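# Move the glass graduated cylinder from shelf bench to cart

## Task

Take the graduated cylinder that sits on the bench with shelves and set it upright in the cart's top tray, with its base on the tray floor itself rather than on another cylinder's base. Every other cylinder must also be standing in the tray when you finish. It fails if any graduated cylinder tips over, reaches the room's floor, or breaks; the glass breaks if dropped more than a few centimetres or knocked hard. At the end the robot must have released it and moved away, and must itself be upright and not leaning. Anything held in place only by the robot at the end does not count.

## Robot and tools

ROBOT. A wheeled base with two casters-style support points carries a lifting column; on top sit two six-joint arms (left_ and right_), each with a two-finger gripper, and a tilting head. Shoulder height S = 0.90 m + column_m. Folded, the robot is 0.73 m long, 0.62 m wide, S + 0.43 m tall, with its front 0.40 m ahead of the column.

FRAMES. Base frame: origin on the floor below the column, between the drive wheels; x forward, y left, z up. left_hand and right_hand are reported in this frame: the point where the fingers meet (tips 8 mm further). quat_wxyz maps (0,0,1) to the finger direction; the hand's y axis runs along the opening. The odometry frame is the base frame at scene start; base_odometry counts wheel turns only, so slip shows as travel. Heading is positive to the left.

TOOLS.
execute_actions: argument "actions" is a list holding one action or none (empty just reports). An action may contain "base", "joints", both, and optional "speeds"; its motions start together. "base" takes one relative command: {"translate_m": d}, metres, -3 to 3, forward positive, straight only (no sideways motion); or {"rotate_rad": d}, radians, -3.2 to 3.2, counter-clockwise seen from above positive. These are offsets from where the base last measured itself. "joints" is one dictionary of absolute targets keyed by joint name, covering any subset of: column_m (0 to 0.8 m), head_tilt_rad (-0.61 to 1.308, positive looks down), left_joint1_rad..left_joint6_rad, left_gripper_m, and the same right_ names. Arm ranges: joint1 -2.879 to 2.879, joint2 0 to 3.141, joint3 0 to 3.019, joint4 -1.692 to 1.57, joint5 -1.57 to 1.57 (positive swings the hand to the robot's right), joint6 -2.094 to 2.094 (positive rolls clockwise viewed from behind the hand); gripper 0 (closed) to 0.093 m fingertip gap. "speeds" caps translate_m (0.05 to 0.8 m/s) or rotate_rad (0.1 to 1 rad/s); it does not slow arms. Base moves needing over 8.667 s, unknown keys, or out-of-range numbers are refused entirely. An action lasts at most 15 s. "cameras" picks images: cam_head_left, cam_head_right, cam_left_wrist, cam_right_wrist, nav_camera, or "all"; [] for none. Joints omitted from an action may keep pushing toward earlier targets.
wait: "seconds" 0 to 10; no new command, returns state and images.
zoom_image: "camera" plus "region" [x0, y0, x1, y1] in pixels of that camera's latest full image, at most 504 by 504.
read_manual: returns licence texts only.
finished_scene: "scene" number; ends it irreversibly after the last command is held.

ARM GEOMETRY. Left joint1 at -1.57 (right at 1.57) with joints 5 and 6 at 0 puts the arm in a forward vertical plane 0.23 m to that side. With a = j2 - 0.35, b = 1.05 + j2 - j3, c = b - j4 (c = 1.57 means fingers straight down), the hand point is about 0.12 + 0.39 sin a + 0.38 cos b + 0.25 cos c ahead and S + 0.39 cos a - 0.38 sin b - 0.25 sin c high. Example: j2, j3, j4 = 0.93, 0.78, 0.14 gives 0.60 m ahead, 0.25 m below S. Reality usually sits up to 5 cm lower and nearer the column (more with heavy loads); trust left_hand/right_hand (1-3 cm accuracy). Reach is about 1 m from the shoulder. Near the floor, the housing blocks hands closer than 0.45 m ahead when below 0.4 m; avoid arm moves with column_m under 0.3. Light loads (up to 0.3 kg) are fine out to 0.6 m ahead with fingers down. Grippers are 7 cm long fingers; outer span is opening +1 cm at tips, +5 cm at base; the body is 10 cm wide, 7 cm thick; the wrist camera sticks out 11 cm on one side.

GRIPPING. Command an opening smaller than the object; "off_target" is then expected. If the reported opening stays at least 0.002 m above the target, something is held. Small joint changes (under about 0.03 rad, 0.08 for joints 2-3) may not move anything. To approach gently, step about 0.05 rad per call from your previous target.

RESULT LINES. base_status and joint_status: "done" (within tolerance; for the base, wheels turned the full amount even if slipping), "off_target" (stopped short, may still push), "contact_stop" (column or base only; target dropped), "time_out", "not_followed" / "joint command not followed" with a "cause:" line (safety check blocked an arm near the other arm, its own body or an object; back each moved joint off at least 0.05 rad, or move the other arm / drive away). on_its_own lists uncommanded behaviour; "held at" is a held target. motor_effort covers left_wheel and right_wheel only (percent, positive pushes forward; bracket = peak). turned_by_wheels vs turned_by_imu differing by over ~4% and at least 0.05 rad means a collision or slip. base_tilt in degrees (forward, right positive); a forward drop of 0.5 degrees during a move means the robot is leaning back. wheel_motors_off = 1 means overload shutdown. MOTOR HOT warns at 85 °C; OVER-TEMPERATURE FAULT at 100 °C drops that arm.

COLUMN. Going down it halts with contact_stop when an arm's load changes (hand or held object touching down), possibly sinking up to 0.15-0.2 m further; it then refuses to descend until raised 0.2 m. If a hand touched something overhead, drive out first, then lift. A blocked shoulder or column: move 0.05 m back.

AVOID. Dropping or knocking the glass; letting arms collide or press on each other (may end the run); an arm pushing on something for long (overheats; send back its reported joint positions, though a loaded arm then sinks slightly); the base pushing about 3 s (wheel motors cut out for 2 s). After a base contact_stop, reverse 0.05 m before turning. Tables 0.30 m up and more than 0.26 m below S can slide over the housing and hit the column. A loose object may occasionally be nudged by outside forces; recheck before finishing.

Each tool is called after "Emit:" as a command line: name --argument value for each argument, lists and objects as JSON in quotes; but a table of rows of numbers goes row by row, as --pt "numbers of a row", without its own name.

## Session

Emit:
execute_actions --actions '[{"joints":{"head_tilt_rad":0.5}}]'

Scene clock: 0.80 s.
base_odometry: x=+0.000 y=+0.000 heading=+0.000 (m, m, rad; odometry frame)
turned_by_wheels: +0.000 (rad since the last result)
turned_by_imu: +0.000 (rad since the last result)
base_tilt: forward=-0.5 right=+0.2 (deg)
base_status: not commanded
joint_positions: column_m=+0.555 head_tilt_rad=+0.518 left_joint1_rad=-1.557 left_joint2_rad=+0.891 left_joint3_rad=+0.376 left_joint4_rad=-0.956 left_joint5_rad=-0.041 left_joint6_rad=+0.060 left_gripper_m=+0.095 right_joint1_rad=+1.582 right_joint2_rad=+0.870 right_joint3_rad=+0.423 right_joint4_rad=-0.946 right_joint5_rad=+0.006 right_joint6_rad=+0.089 right_gripper_m=+0.094
joint_status: all done
wheel_motors_off: 0
motor_effort: left_wheel=+2(2) right_wheel=+4(5) (%)
left_hand: x=+0.1272 y=+0.2344 z=+1.2611 quat_wxyz=(+0.457, -0.030, -0.889, -0.009) (m; base frame)
right_hand: x=+0.1577 y=-0.2240 z=+1.2511 quat_wxyz=(+0.421, -0.034, -0.906, +0.018) (m; base frame)
pictures: cam_head_left, cam_head_right, cam_left_wrist, cam_right_wrist, nav_camera
Images, in order (width x height): cam_head_left 504x504, cam_head_right 504x504, cam_left_wrist 616x616, cam_right_wrist 616x616, nav_camera 504x504.

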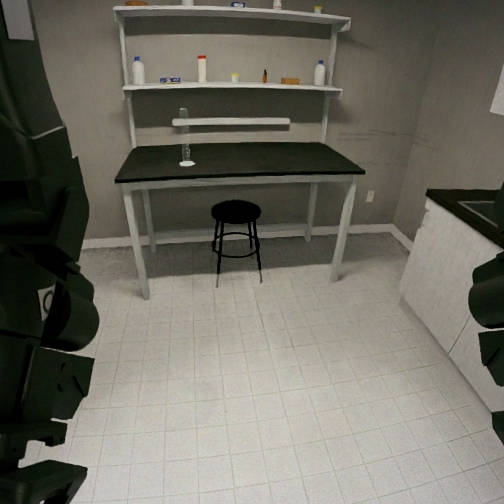

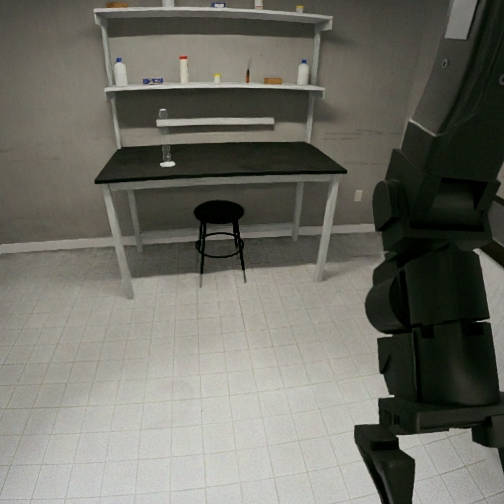

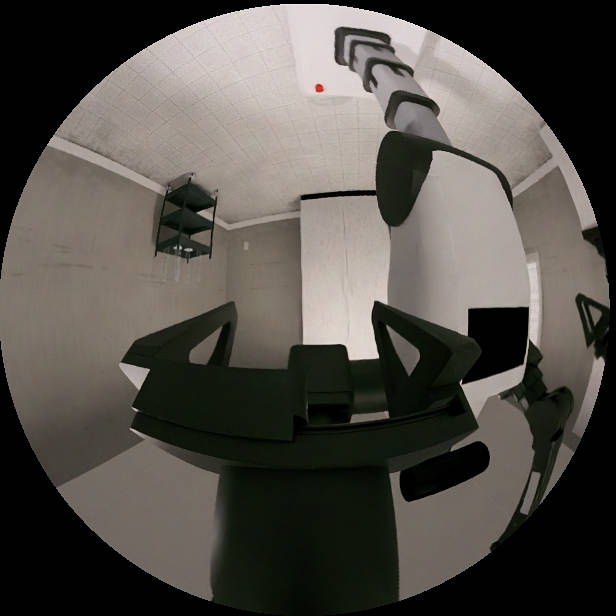

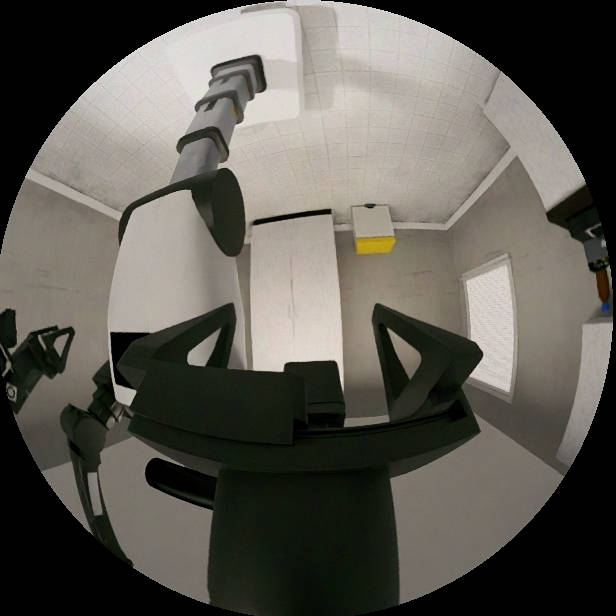

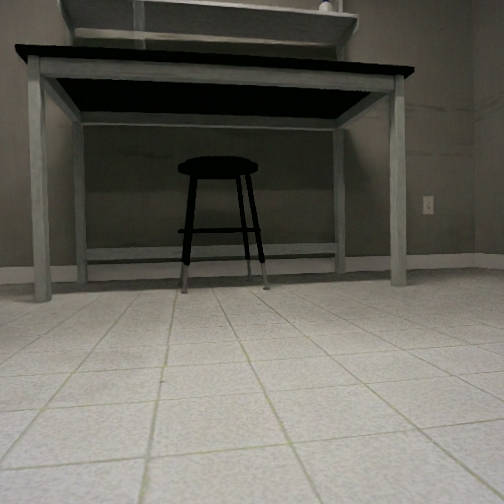

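Emit:
execute_actions --actions '[{"base":{"rotate_rad":0.33},"joints":{"column_m":0.52,"right_joint2_rad":1.55,"right_joint3_rad":1.1,"right_joint4_rad":1.5,"right_joint6_rad":0,"right_joint5_rad":0}}]' --cameras '[]'

Emit:
execute_actions --actions '[{"base":{"translate_m":0.85}}]' --cameras '["cam_head_left","cam_head_right","cam_right_wrist"]'

Scene clock: 2.97 s.
base_odometry: x=+0.000 y=+0.000 heading=+0.328 (m, m, rad; odometry frame)
turned_by_wheels: +0.328 (rad since the last result)
turned_by_imu: +0.324 (rad since the last result)
base_tilt: forward=-0.5 right=+0.3 (deg)
base_status: done
joint_positions: column_m=+0.520 head_tilt_rad=+0.518 left_joint1_rad=-1.557 left_joint2_rad=+0.891 left_joint3_rad=+0.376 left_joint4_rad=-0.956 left_joint5_rad=-0.041 left_joint6_rad=+0.060 left_gripper_m=+0.095 right_joint1_rad=+1.582 right_joint2_rad=+1.556 right_joint3_rad=+1.097 right_joint4_rad=+1.474 right_joint5_rad=+0.001 right_joint6_rad=+0.009 right_gripper_m=+0.094
joint_status: all done
wheel_motors_off: 0
motor_effort: left_wheel=-2(42) right_wheel=+3(49) (%)
left_hand: x=+0.1272 y=+0.2344 z=+1.2261 quat_wxyz=(+0.457, -0.030, -0.889, -0.009) (m; base frame)
right_hand: x=+0.7546 y=-0.2192 z=+1.1690 quat_wxyz=(-0.696, -0.005, -0.718, -0.008) (m; base frame)
pictures: none
No camera images: the call's "cameras" was empty. Leave "cameras" out to get every camera's image.

Scene clock: 6.17 s.
base_odometry: x=+0.804 y=+0.274 heading=+0.328 (m, m, rad; odometry frame)
turned_by_wheels: +0.000 (rad since the last result)
turned_by_imu: +0.000 (rad since the last result)
base_tilt: forward=-0.5 right=+0.2 (deg)
base_status: done
joint_positions: column_m=+0.520 head_tilt_rad=+0.518 left_joint1_rad=-1.557 left_joint2_rad=+0.891 left_joint3_rad=+0.379 left_joint4_rad=-0.956 left_joint5_rad=-0.041 left_joint6_rad=+0.060 left_gripper_m=+0.095 right_joint1_rad=+1.582 right_joint2_rad=+1.556 right_joint3_rad=+1.099 right_joint4_rad=+1.474 right_joint5_rad=+0.001 right_joint6_rad=+0.009 right_gripper_m=+0.094
joint_status: not commanded
wheel_motors_off: 0
motor_effort: left_wheel=-1(53) right_wheel=+0(69) (%)
left_hand: x=+0.1284 y=+0.2344 z=+1.2256 quat_wxyz=(+0.456, -0.030, -0.890, -0.009) (m; base frame)
right_hand: x=+0.7552 y=-0.2192 z=+1.1697 quat_wxyz=(-0.696, -0.005, -0.718, -0.008) (m; base frame)
pictures: cam_head_left, cam_head_right, cam_right_wrist
Images, in order (width x height): cam_head_left 504x504, cam_head_right 504x504, cam_right_wrist 616x616.

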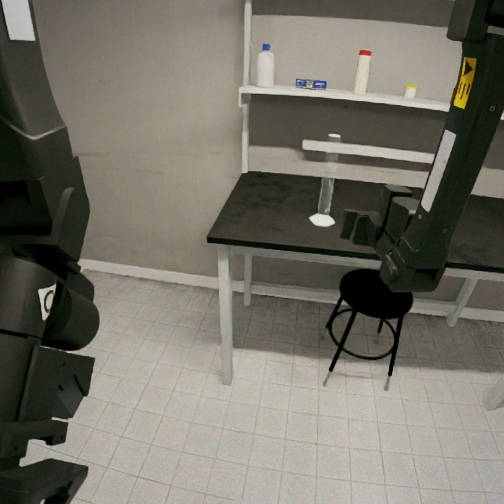

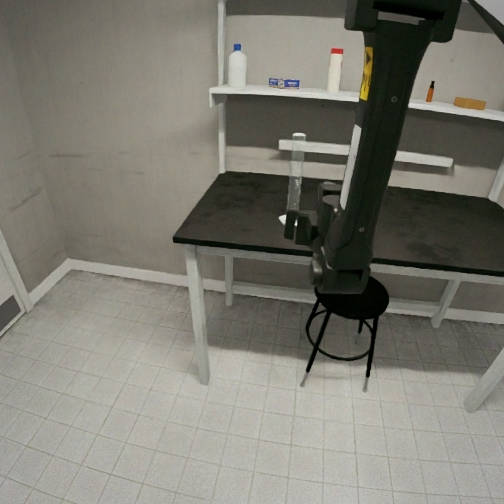

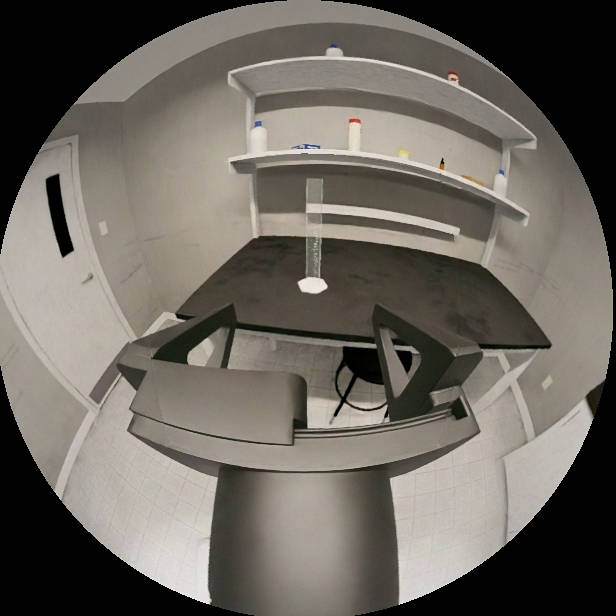

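Emit:
execute_actions --actions '[{"base":{"rotate_rad":-0.02}}]' --cameras '[]'

Emit:
execute_actions --actions '[{"base":{"translate_m":0.3}}]' --cameras '["cam_right_wrist"]'

Scene clock: 6.97 s.
base_odometry: x=+0.804 y=+0.274 heading=+0.309 (m, m, rad; odometry frame)
turned_by_wheels: -0.019 (rad since the last result)
turned_by_imu: -0.019 (rad since the last result)
base_tilt: forward=-0.5 right=+0.3 (deg)
base_status: done
joint_positions: column_m=+0.520 head_tilt_rad=+0.518 left_joint1_rad=-1.557 left_joint2_rad=+0.891 left_joint3_rad=+0.379 left_joint4_rad=-0.956 left_joint5_rad=-0.041 left_joint6_rad=+0.060 left_gripper_m=+0.095 right_joint1_rad=+1.582 right_joint2_rad=+1.556 right_joint3_rad=+1.099 right_joint4_rad=+1.474 right_joint5_rad=+0.001 right_joint6_rad=+0.009 right_gripper_m=+0.094
joint_status: not commanded
wheel_motors_off: 0
motor_effort: left_wheel=+1(38) right_wheel=-2(34) (%)
left_hand: x=+0.1284 y=+0.2344 z=+1.2256 quat_wxyz=(+0.456, -0.030, -0.890, -0.009) (m; base frame)
right_hand: x=+0.7552 y=-0.2194 z=+1.1697 quat_wxyz=(-0.696, -0.005, -0.718, -0.008) (m; base frame)
pictures: none
No camera images: the call's "cameras" was empty. Leave "cameras" out to get every camera's image.

Scene clock: 9.17 s.
base_odometry: x=+1.090 y=+0.365 heading=+0.308 (m, m, rad; odometry frame)
turned_by_wheels: -0.001 (rad since the last result)
turned_by_imu: -0.002 (rad since the last result)
base_tilt: forward=-0.5 right=+0.2 (deg)
base_status: done
joint_positions: column_m=+0.520 head_tilt_rad=+0.518 left_joint1_rad=-1.557 left_joint2_rad=+0.891 left_joint3_rad=+0.379 left_joint4_rad=-0.956 left_joint5_rad=-0.041 left_joint6_rad=+0.060 left_gripper_m=+0.095 right_joint1_rad=+1.582 right_joint2_rad=+1.556 right_joint3_rad=+1.099 right_joint4_rad=+1.474 right_joint5_rad=+0.001 right_joint6_rad=+0.009 right_gripper_m=+0.094
joint_status: not commanded
wheel_motors_off: 0
motor_effort: left_wheel=-3(53) right_wheel=+2(61) (%)
left_hand: x=+0.1284 y=+0.2344 z=+1.2256 quat_wxyz=(+0.456, -0.030, -0.890, -0.009) (m; base frame)
right_hand: x=+0.7554 y=-0.2194 z=+1.1698 quat_wxyz=(-0.697, -0.005, -0.717, -0.008) (m; base frame)
pictures: cam_right_wrist
Images, in order (width x height): cam_right_wrist 616x616.

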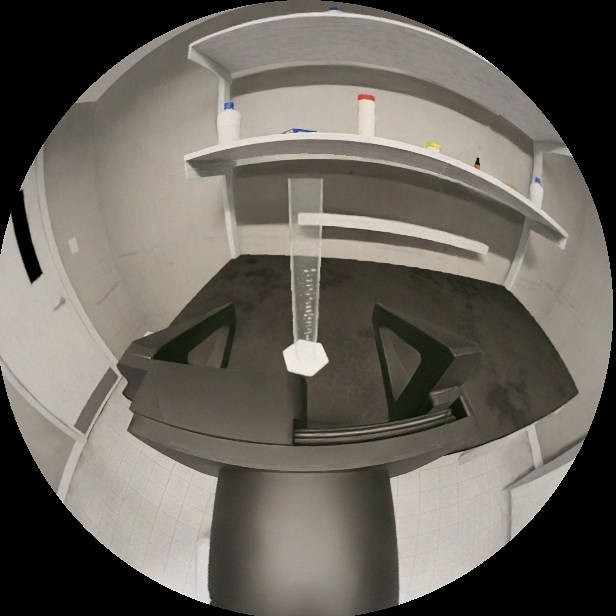

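Emit:
execute_actions --actions '[{"base":{"translate_m":0.175},"speeds":{"translate_m":0.12}}]' --cameras '["cam_right_wrist"]'

Emit:
execute_actions --actions '[{"joints":{"right_gripper_m":0.0}}]' --cameras '["cam_head_left","cam_right_wrist"]'

Scene clock: 11.70 s.
base_odometry: x=+1.257 y=+0.418 heading=+0.307 (m, m, rad; odometry frame)
turned_by_wheels: -0.001 (rad since the last result)
turned_by_imu: -0.002 (rad since the last result)
base_tilt: forward=-0.5 right=+0.3 (deg)
base_status: done
joint_positions: column_m=+0.520 head_tilt_rad=+0.518 left_joint1_rad=-1.557 left_joint2_rad=+0.891 left_joint3_rad=+0.376 left_joint4_rad=-0.956 left_joint5_rad=-0.041 left_joint6_rad=+0.060 left_gripper_m=+0.095 right_joint1_rad=+1.582 right_joint2_rad=+1.556 right_joint3_rad=+1.097 right_joint4_rad=+1.474 right_joint5_rad=+0.001 right_joint6_rad=+0.009 right_gripper_m=+0.094
joint_status: not commanded
wheel_motors_off: 0
motor_effort: left_wheel=-3(41) right_wheel=+2(34) (%)
left_hand: x=+0.1271 y=+0.2344 z=+1.2262 quat_wxyz=(+0.457, -0.030, -0.889, -0.009) (m; base frame)
right_hand: x=+0.7545 y=-0.2194 z=+1.1691 quat_wxyz=(-0.696, -0.005, -0.718, -0.008) (m; base frame)
pictures: cam_right_wrist
Images, in order (width x height): cam_right_wrist 616x616.

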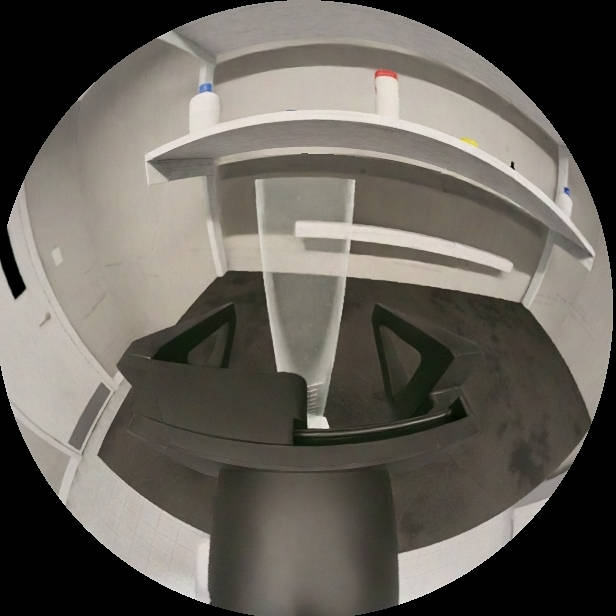

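Scene clock: 12.43 s.
base_odometry: x=+1.257 y=+0.418 heading=+0.307 (m, m, rad; odometry frame)
turned_by_wheels: +0.000 (rad since the last result)
turned_by_imu: +0.000 (rad since the last result)
base_tilt: forward=-0.5 right=+0.3 (deg)
base_status: not commanded
joint_positions: column_m=+0.520 head_tilt_rad=+0.518 left_joint1_rad=-1.557 left_joint2_rad=+0.891 left_joint3_rad=+0.376 left_joint4_rad=-0.956 left_joint5_rad=-0.041 left_joint6_rad=+0.060 left_gripper_m=+0.095 right_joint1_rad=+1.582 right_joint2_rad=+1.556 right_joint3_rad=+1.097 right_joint4_rad=+1.474 right_joint5_rad=+0.001 right_joint6_rad=+0.007 right_gripper_m=+0.042
joint_status: right_gripper_m off_target (ended at +0.042, target +0.000)
wheel_motors_off: 0
motor_effort: left_wheel=-2(4) right_wheel=+2(2) (%)
left_hand: x=+0.1271 y=+0.2344 z=+1.2262 quat_wxyz=(+0.457, -0.030, -0.889, -0.009) (m; base frame)
right_hand: x=+0.7545 y=-0.2193 z=+1.1691 quat_wxyz=(-0.696, -0.004, -0.718, -0.008) (m; base frame)
pictures: cam_head_left, cam_right_wrist
Images, in order (width x height): cam_head_left 504x504, cam_right_wrist 616x616.

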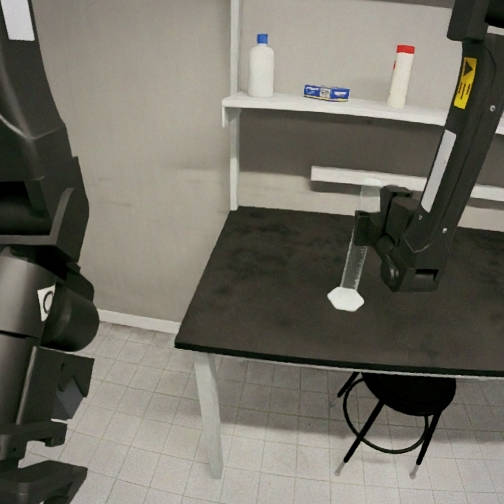

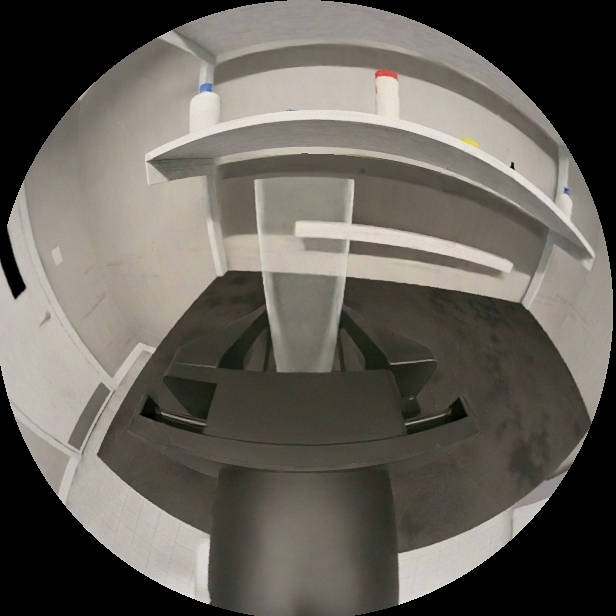

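Cart is around (-1.2, 1.5).

Emit:
execute_actions --actions '[{"joints":{"column_m":0.58}}]' --cameras '[]'

Emit:
execute_actions --actions '[{"base":{"translate_m":-2.3},"speeds":{"translate_m":0.5}}]' --cameras '[]'

Emit:
execute_actions --actions '[{"base":{"rotate_rad":1.45},"speeds":{"rotate_rad":0.6}}]' --cameras '["cam_head_left","cam_head_right","cam_right_wrist"]'

Scene clock: 19.37 s.
base_odometry: x=+1.257 y=+0.418 heading=+0.307 (m, m, rad; odometry frame)
turned_by_wheels: +0.000 (rad since the last result)
turned_by_imu: -0.002 (rad since the last result)
base_tilt: forward=-0.5 right=+0.3 (deg)
base_status: not commanded
joint_positions: column_m=+0.580 head_tilt_rad=+0.518 left_joint1_rad=-1.557 left_joint2_rad=+0.891 left_joint3_rad=+0.376 left_joint4_rad=-0.956 left_joint5_rad=-0.041 left_joint6_rad=+0.060 left_gripper_m=+0.095 right_joint1_rad=+1.582 right_joint2_rad=+1.556 right_joint3_rad=+1.097 right_joint4_rad=+1.474 right_joint5_rad=+0.001 right_joint6_rad=+0.007 right_gripper_m=+0.042
joint_status: all done
wheel_motors_off: 0
motor_effort: left_wheel=-4(4) right_wheel=+2(2) (%)
left_hand: x=+0.1271 y=+0.2344 z=+1.2860 quat_wxyz=(+0.457, -0.030, -0.889, -0.009) (m; base frame)
right_hand: x=+0.7545 y=-0.2193 z=+1.2290 quat_wxyz=(-0.696, -0.004, -0.718, -0.008) (m; base frame)
pictures: none
No camera images: the call's "cameras" was empty. Leave "cameras" out to get every camera's image.

Scene clock: 25.63 s.
base_odometry: x=-0.936 y=-0.275 heading=+0.306 (m, m, rad; odometry frame)
turned_by_wheels: -0.001 (rad since the last result)
turned_by_imu: -0.007 (rad since the last result)
base_tilt: forward=-0.5 right=+0.3 (deg)
base_status: done
joint_positions: column_m=+0.580 head_tilt_rad=+0.518 left_joint1_rad=-1.557 left_joint2_rad=+0.891 left_joint3_rad=+0.374 left_joint4_rad=-0.956 left_joint5_rad=-0.041 left_joint6_rad=+0.060 left_gripper_m=+0.095 right_joint1_rad=+1.582 right_joint2_rad=+1.556 right_joint3_rad=+1.094 right_joint4_rad=+1.474 right_joint5_rad=+0.001 right_joint6_rad=+0.007 right_gripper_m=+0.042
joint_status: not commanded
wheel_motors_off: 0
motor_effort: left_wheel=-4(46) right_wheel=+2(51) (%)
left_hand: x=+0.1264 y=+0.2344 z=+1.2863 quat_wxyz=(+0.457, -0.030, -0.889, -0.008) (m; base frame)
right_hand: x=+0.7532 y=-0.2193 z=+1.2279 quat_wxyz=(-0.695, -0.004, -0.719, -0.008) (m; base frame)
pictures: none
No camera images: the call's "cameras" was empty. Leave "cameras" out to get every camera's image.

Scene clock: 29.23 s.
base_odometry: x=-0.936 y=-0.275 heading=+1.754 (m, m, rad; odometry frame)
turned_by_wheels: +1.448 (rad since the last result)
turned_by_imu: +1.436 (rad since the last result)
base_tilt: forward=-0.5 right=+0.2 (deg)
base_status: done
joint_positions: column_m=+0.580 head_tilt_rad=+0.518 left_joint1_rad=-1.557 left_joint2_rad=+0.891 left_joint3_rad=+0.374 left_joint4_rad=-0.956 left_joint5_rad=-0.041 left_joint6_rad=+0.060 left_gripper_m=+0.095 right_joint1_rad=+1.582 right_joint2_rad=+1.556 right_joint3_rad=+1.094 right_joint4_rad=+1.474 right_joint5_rad=+0.000 right_joint6_rad=+0.006 right_gripper_m=+0.042
joint_status: not commanded
wheel_motors_off: 0
motor_effort: left_wheel=-8(56) right_wheel=+8(61) (%)
left_hand: x=+0.1264 y=+0.2344 z=+1.2863 quat_wxyz=(+0.457, -0.030, -0.889, -0.008) (m; base frame)
right_hand: x=+0.7532 y=-0.2195 z=+1.2279 quat_wxyz=(-0.695, -0.004, -0.719, -0.007) (m; base frame)
pictures: cam_head_left, cam_head_right, cam_right_wrist
Images, in order (width x height): cam_head_left 504x504, cam_head_right 504x504, cam_right_wrist 616x616.

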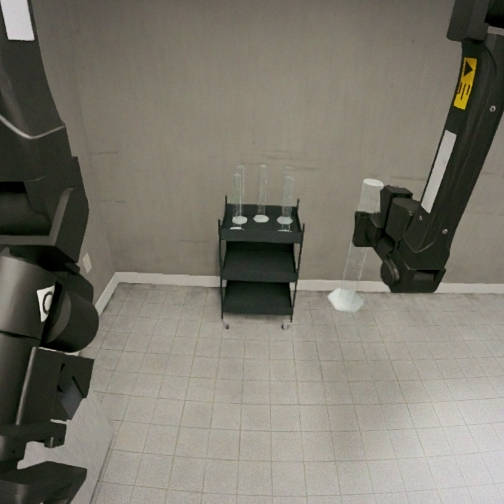

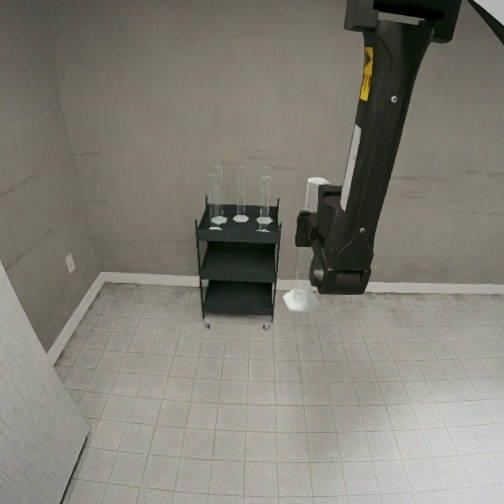

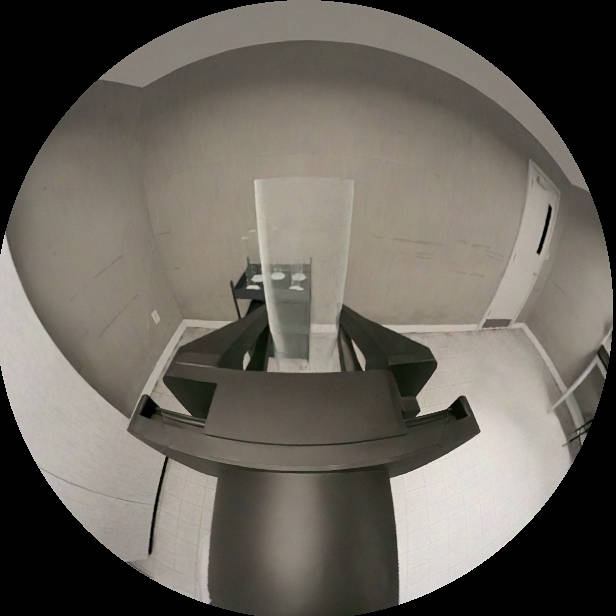

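Emit:
execute_actions --actions '[{"base":{"rotate_rad":0.1},"joints":{"column_m":0.5,"head_tilt_rad":0.8}}]' --cameras '[]'

Emit:
execute_actions --actions '[{"base":{"translate_m":0.7},"speeds":{"translate_m":0.4}}]' --cameras '["cam_head_left","cam_head_right","cam_right_wrist"]'

Scene clock: 30.93 s.
base_odometry: x=-0.936 y=-0.275 heading=+1.852 (m, m, rad; odometry frame)
turned_by_wheels: +0.098 (rad since the last result)
turned_by_imu: +0.097 (rad since the last result)
base_tilt: forward=-0.5 right=+0.2 (deg)
base_status: done
joint_positions: column_m=+0.500 head_tilt_rad=+0.802 left_joint1_rad=-1.557 left_joint2_rad=+0.891 left_joint3_rad=+0.374 left_joint4_rad=-0.956 left_joint5_rad=-0.041 left_joint6_rad=+0.060 left_gripper_m=+0.095 right_joint1_rad=+1.582 right_joint2_rad=+1.556 right_joint3_rad=+1.094 right_joint4_rad=+1.474 right_joint5_rad=+0.000 right_joint6_rad=+0.006 right_gripper_m=+0.042
joint_status: all done
wheel_motors_off: 0
motor_effort: left_wheel=-9(38) right_wheel=+10(35) (%)
left_hand: x=+0.1264 y=+0.2344 z=+1.2065 quat_wxyz=(+0.457, -0.030, -0.889, -0.008) (m; base frame)
right_hand: x=+0.7532 y=-0.2192 z=+1.1481 quat_wxyz=(-0.695, -0.003, -0.719, -0.007) (m; base frame)
pictures: none
No camera images: the call's "cameras" was empty. Leave "cameras" out to get every camera's image.

Scene clock: 34.13 s.
base_odometry: x=-1.130 y=+0.397 heading=+1.853 (m, m, rad; odometry frame)
turned_by_wheels: +0.000 (rad since the last result)
turned_by_imu: +0.000 (rad since the last result)
base_tilt: forward=-0.5 right=+0.3 (deg)
base_status: done
joint_positions: column_m=+0.500 head_tilt_rad=+0.803 left_joint1_rad=-1.557 left_joint2_rad=+0.891 left_joint3_rad=+0.375 left_joint4_rad=-0.956 left_joint5_rad=-0.041 left_joint6_rad=+0.060 left_gripper_m=+0.095 right_joint1_rad=+1.582 right_joint2_rad=+1.556 right_joint3_rad=+1.092 right_joint4_rad=+1.474 right_joint5_rad=+0.000 right_joint6_rad=+0.006 right_gripper_m=+0.042
joint_status: not commanded
wheel_motors_off: 0
motor_effort: left_wheel=+1(55) right_wheel=+0(61) (%)
left_hand: x=+0.1268 y=+0.2344 z=+1.2063 quat_wxyz=(+0.457, -0.030, -0.889, -0.008) (m; base frame)
right_hand: x=+0.7526 y=-0.2192 z=+1.1477 quat_wxyz=(-0.694, -0.003, -0.720, -0.007) (m; base frame)
pictures: cam_head_left, cam_head_right, cam_right_wrist
Images, in order (width x height): cam_head_left 504x504, cam_head_right 504x504, cam_right_wrist 616x616.

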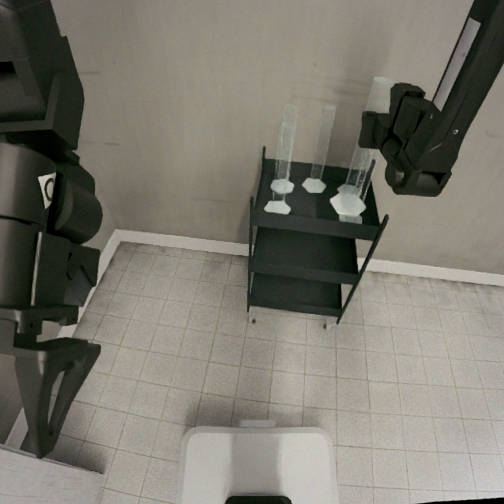

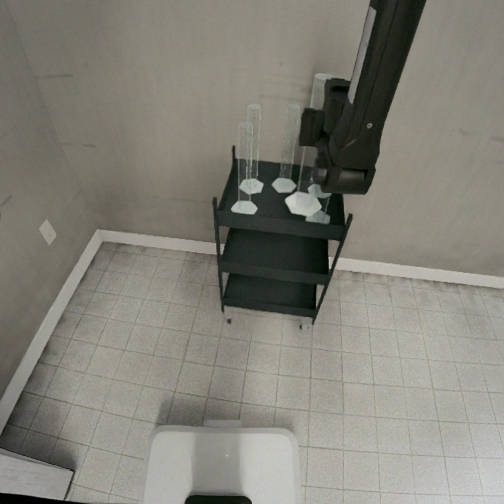

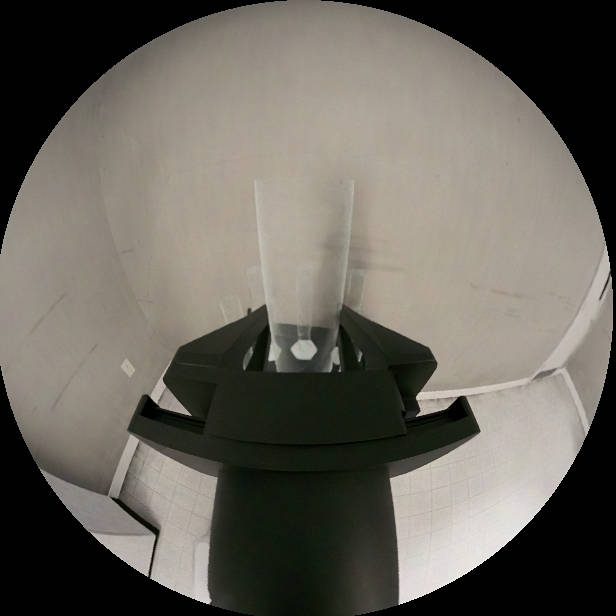

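Emit:
execute_actions --actions '[{"base":{"translate_m":0.17},"joints":{"column_m":0.40},"speeds":{"translate_m":0.12}}]' --cameras '["cam_head_left","cam_head_right","cam_right_wrist"]'

Scene clock: 36.47 s.
base_odometry: x=-1.178 y=+0.560 heading=+1.853 (m, m, rad; odometry frame)
turned_by_wheels: +0.000 (rad since the last result)
turned_by_imu: -0.001 (rad since the last result)
base_tilt: forward=-0.5 right=+0.2 (deg)
base_status: done
joint_positions: column_m=+0.400 head_tilt_rad=+0.803 left_joint1_rad=-1.557 left_joint2_rad=+0.891 left_joint3_rad=+0.375 left_joint4_rad=-0.956 left_joint5_rad=-0.041 left_joint6_rad=+0.060 left_gripper_m=+0.095 right_joint1_rad=+1.582 right_joint2_rad=+1.556 right_joint3_rad=+1.092 right_joint4_rad=+1.474 right_joint5_rad=+0.000 right_joint6_rad=+0.006 right_gripper_m=+0.042
joint_status: all done
wheel_motors_off: 0
motor_effort: left_wheel=+0(34) right_wheel=+0(32) (%)
left_hand: x=+0.1268 y=+0.2344 z=+1.1063 quat_wxyz=(+0.457, -0.030, -0.889, -0.008) (m; base frame)
right_hand: x=+0.7523 y=-0.2192 z=+1.0475 quat_wxyz=(-0.694, -0.003, -0.720, -0.007) (m; base frame)
pictures: cam_head_left, cam_head_right, cam_right_wrist
Images, in order (width x height): cam_head_left 504x504, cam_head_right 504x504, cam_right_wrist 616x616.

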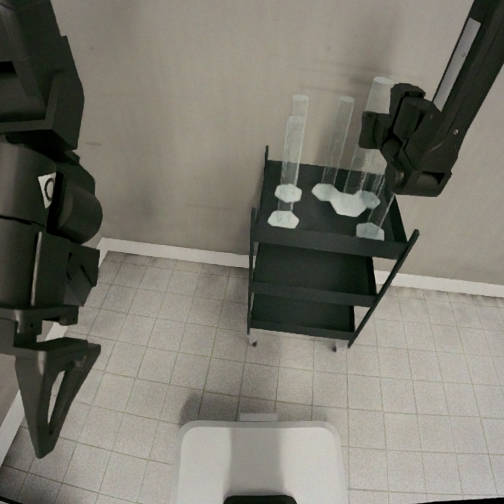

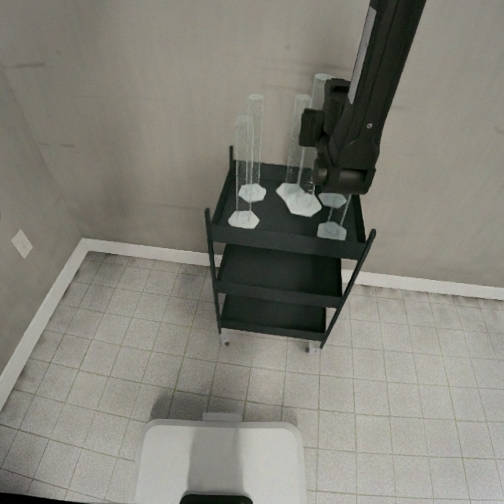

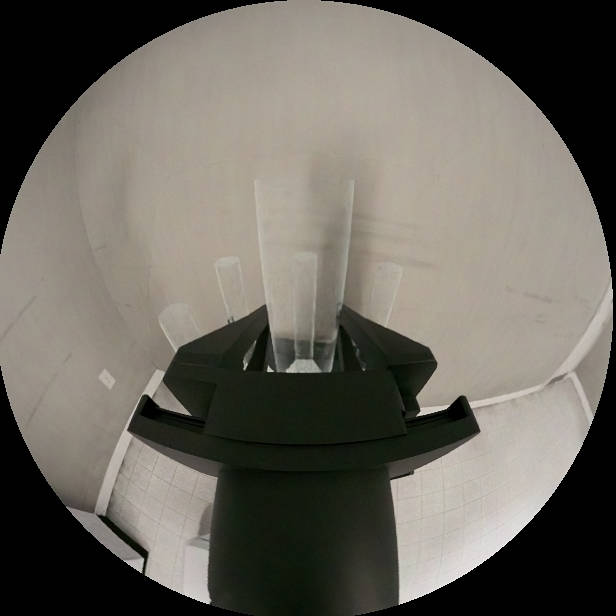

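Emit:
execute_actions --actions '[{"base":{"rotate_rad":0.032},"speeds":{"rotate_rad":0.2}}]' --cameras '[]'

Emit:
execute_actions --actions '[{"base":{"translate_m":0.05},"joints":{"column_m":0.34},"speeds":{"translate_m":0.1}}]' --cameras '["cam_head_left","cam_head_right","cam_right_wrist"]'

Scene clock: 37.43 s.
base_odometry: x=-1.178 y=+0.560 heading=+1.882 (m, m, rad; odometry frame)
turned_by_wheels: +0.029 (rad since the last result)
turned_by_imu: +0.028 (rad since the last result)
base_tilt: forward=-0.5 right=+0.3 (deg)
base_status: done
joint_positions: column_m=+0.400 head_tilt_rad=+0.803 left_joint1_rad=-1.557 left_joint2_rad=+0.891 left_joint3_rad=+0.375 left_joint4_rad=-0.956 left_joint5_rad=-0.041 left_joint6_rad=+0.060 left_gripper_m=+0.095 right_joint1_rad=+1.582 right_joint2_rad=+1.556 right_joint3_rad=+1.092 right_joint4_rad=+1.474 right_joint5_rad=+0.000 right_joint6_rad=+0.005 right_gripper_m=+0.042
joint_status: not commanded
wheel_motors_off: 0
motor_effort: left_wheel=+1(61) right_wheel=+2(55) (%)
left_hand: x=+0.1268 y=+0.2344 z=+1.1063 quat_wxyz=(+0.457, -0.030, -0.889, -0.008) (m; base frame)
right_hand: x=+0.7523 y=-0.2192 z=+1.0475 quat_wxyz=(-0.694, -0.003, -0.720, -0.007) (m; base frame)
pictures: none
No camera images: the call's "cameras" was empty. Leave "cameras" out to get every camera's image.

Scene clock: 38.80 s.
base_odometry: x=-1.193 y=+0.608 heading=+1.883 (m, m, rad; odometry frame)
turned_by_wheels: +0.001 (rad since the last result)
turned_by_imu: +0.000 (rad since the last result)
base_tilt: forward=-0.5 right=+0.3 (deg)
base_status: done
joint_positions: column_m=+0.340 head_tilt_rad=+0.803 left_joint1_rad=-1.557 left_joint2_rad=+0.890 left_joint3_rad=+0.376 left_joint4_rad=-0.956 left_joint5_rad=-0.041 left_joint6_rad=+0.060 left_gripper_m=+0.095 right_joint1_rad=+1.582 right_joint2_rad=+1.556 right_joint3_rad=+1.091 right_joint4_rad=+1.474 right_joint5_rad=+0.000 right_joint6_rad=+0.005 right_gripper_m=+0.042
joint_status: all done
wheel_motors_off: 0
motor_effort: left_wheel=+1(51) right_wheel=-1(32) (%)
left_hand: x=+0.1273 y=+0.2344 z=+1.0462 quat_wxyz=(+0.456, -0.030, -0.889, -0.009) (m; base frame)
right_hand: x=+0.7520 y=-0.2192 z=+0.9873 quat_wxyz=(-0.693, -0.003, -0.720, -0.007) (m; base frame)
pictures: cam_head_left, cam_head_right, cam_right_wrist
Images, in order (width x height): cam_head_left 504x504, cam_head_right 504x504, cam_right_wrist 616x616.

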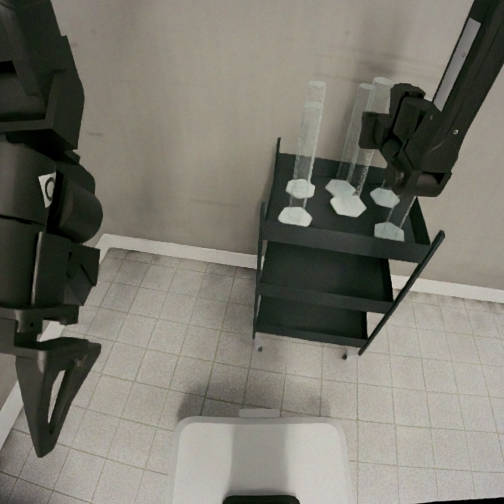

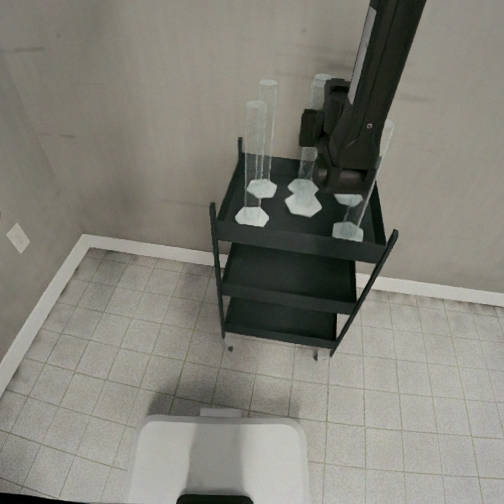

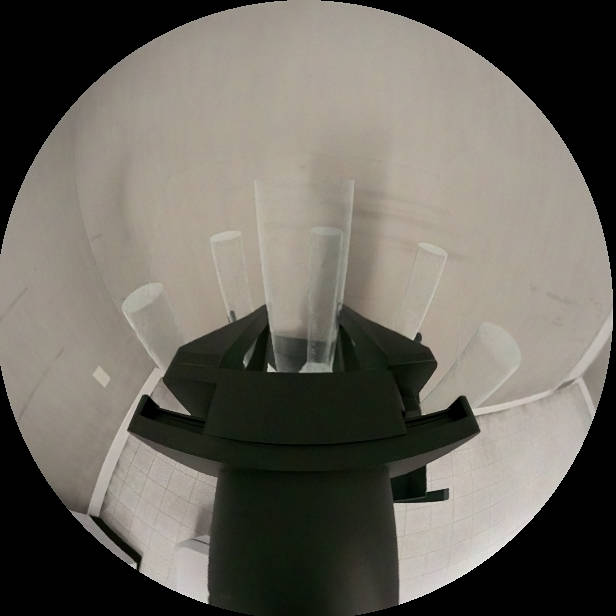

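Emit:
execute_actions --actions '[{"joints":{"column_m":0.287}}]' --cameras '["cam_head_left","cam_right_wrist"]'

Scene clock: 40.10 s.
base_odometry: x=-1.193 y=+0.608 heading=+1.883 (m, m, rad; odometry frame)
turned_by_wheels: +0.000 (rad since the last result)
turned_by_imu: -0.001 (rad since the last result)
base_tilt: forward=-0.5 right=+0.3 (deg)
base_status: not commanded
joint_positions: column_m=+0.287 head_tilt_rad=+0.803 left_joint1_rad=-1.557 left_joint2_rad=+0.890 left_joint3_rad=+0.376 left_joint4_rad=-0.956 left_joint5_rad=-0.041 left_joint6_rad=+0.060 left_gripper_m=+0.095 right_joint1_rad=+1.582 right_joint2_rad=+1.556 right_joint3_rad=+1.091 right_joint4_rad=+1.474 right_joint5_rad=+0.000 right_joint6_rad=+0.005 right_gripper_m=+0.042
joint_status: all done
wheel_motors_off: 0
motor_effort: left_wheel=+1(2) right_wheel=-1(1) (%)
left_hand: x=+0.1273 y=+0.2344 z=+0.9932 quat_wxyz=(+0.456, -0.030, -0.889, -0.009) (m; base frame)
right_hand: x=+0.7520 y=-0.2192 z=+0.9343 quat_wxyz=(-0.693, -0.003, -0.720, -0.007) (m; base frame)
pictures: cam_head_left, cam_right_wrist
Images, in order (width x height): cam_head_left 504x504, cam_right_wrist 616x616.

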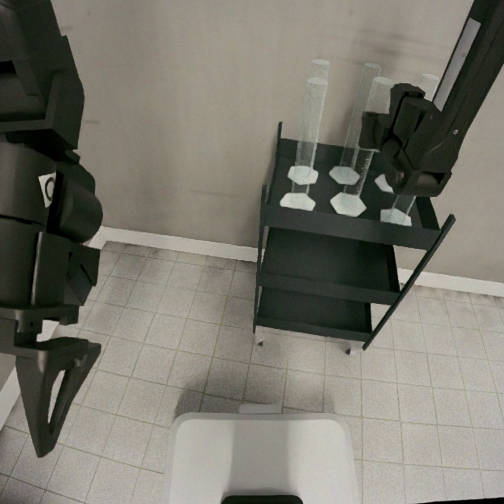

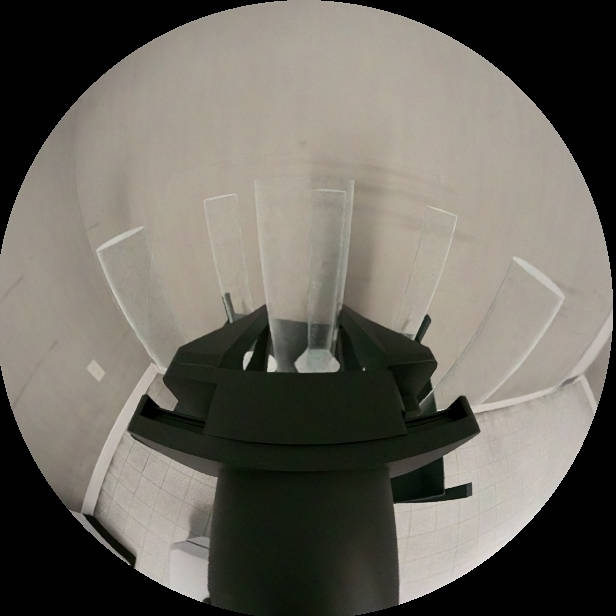

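Emit:
execute_actions --actions '[{"joints":{"column_m":0.277}}]' --cameras '[]'

Emit:
execute_actions --actions '[{"joints":{"right_gripper_m":0.075}}]' --cameras '[]'

Emit:
execute_actions --actions '[{"base":{"translate_m":-0.3},"speeds":{"translate_m":0.2}}]' --cameras '[]'

Emit:
finished_scene --scene 2

Scene clock: 40.87 s.
base_odometry: x=-1.193 y=+0.608 heading=+1.883 (m, m, rad; odometry frame)
turned_by_wheels: +0.000 (rad since the last result)
turned_by_imu: +0.000 (rad since the last result)
base_tilt: forward=-0.5 right=+0.2 (deg)
base_status: not commanded
joint_positions: column_m=+0.277 head_tilt_rad=+0.803 left_joint1_rad=-1.557 left_joint2_rad=+0.890 left_joint3_rad=+0.376 left_joint4_rad=-0.956 left_joint5_rad=-0.041 left_joint6_rad=+0.060 left_gripper_m=+0.095 right_joint1_rad=+1.582 right_joint2_rad=+1.556 right_joint3_rad=+1.091 right_joint4_rad=+1.474 right_joint5_rad=+0.000 right_joint6_rad=+0.005 right_gripper_m=+0.042
joint_status: all done
wheel_motors_off: 0
motor_effort: left_wheel=+2(2) right_wheel=-1(1) (%)
left_hand: x=+0.1273 y=+0.2344 z=+0.9832 quat_wxyz=(+0.456, -0.030, -0.889, -0.009) (m; base frame)
right_hand: x=+0.7519 y=-0.2192 z=+0.9240 quat_wxyz=(-0.693, -0.003, -0.721, -0.007) (m; base frame)
pictures: none
No camera images: the call's "cameras" was empty. Leave "cameras" out to get every camera's image.

Scene clock: 41.53 s.
base_odometry: x=-1.193 y=+0.608 heading=+1.883 (m, m, rad; odometry frame)
turned_by_wheels: +0.000 (rad since the last result)
turned_by_imu: +0.000 (rad since the last result)
base_tilt: forward=-0.5 right=+0.2 (deg)
base_status: not commanded
joint_positions: column_m=+0.277 head_tilt_rad=+0.803 left_joint1_rad=-1.557 left_joint2_rad=+0.890 left_joint3_rad=+0.376 left_joint4_rad=-0.956 left_joint5_rad=-0.041 left_joint6_rad=+0.060 left_gripper_m=+0.095 right_joint1_rad=+1.582 right_joint2_rad=+1.556 right_joint3_rad=+1.091 right_joint4_rad=+1.474 right_joint5_rad=+0.000 right_joint6_rad=+0.005 right_gripper_m=+0.075
joint_status: all done
wheel_motors_off: 0
motor_effort: left_wheel=+4(1) right_wheel=-1(1) (%)
left_hand: x=+0.1273 y=+0.2344 z=+0.9832 quat_wxyz=(+0.456, -0.030, -0.889, -0.009) (m; base frame)
right_hand: x=+0.7519 y=-0.2192 z=+0.9240 quat_wxyz=(-0.693, -0.003, -0.721, -0.007) (m; base frame)
pictures: none
No camera images: the call's "cameras" was empty. Leave "cameras" out to get every camera's image.

Scene clock: 44.07 s.
base_odometry: x=-1.101 y=+0.322 heading=+1.884 (m, m, rad; odometry frame)
turned_by_wheels: +0.001 (rad since the last result)
turned_by_imu: -0.001 (rad since the last result)
base_tilt: forward=-0.5 right=+0.2 (deg)
base_status: done
joint_positions: column_m=+0.277 head_tilt_rad=+0.803 left_joint1_rad=-1.557 left_joint2_rad=+0.890 left_joint3_rad=+0.374 left_joint4_rad=-0.956 left_joint5_rad=-0.041 left_joint6_rad=+0.060 left_gripper_m=+0.095 right_joint1_rad=+1.582 right_joint2_rad=+1.556 right_joint3_rad=+1.093 right_joint4_rad=+1.474 right_joint5_rad=+0.000 right_joint6_rad=+0.005 right_gripper_m=+0.075
joint_status: not commanded
wheel_motors_off: 0
motor_effort: left_wheel=+1(71) right_wheel=-2(33) (%)
left_hand: x=+0.1265 y=+0.2344 z=+0.9835 quat_wxyz=(+0.457, -0.030, -0.889, -0.008) (m; base frame)
right_hand: x=+0.7528 y=-0.2192 z=+0.9246 quat_wxyz=(-0.694, -0.003, -0.720, -0.007) (m; base frame)
pictures: none
No camera images: the call's "cameras" was empty. Leave "cameras" out to get every camera's image.

The scene is finished: the task was done.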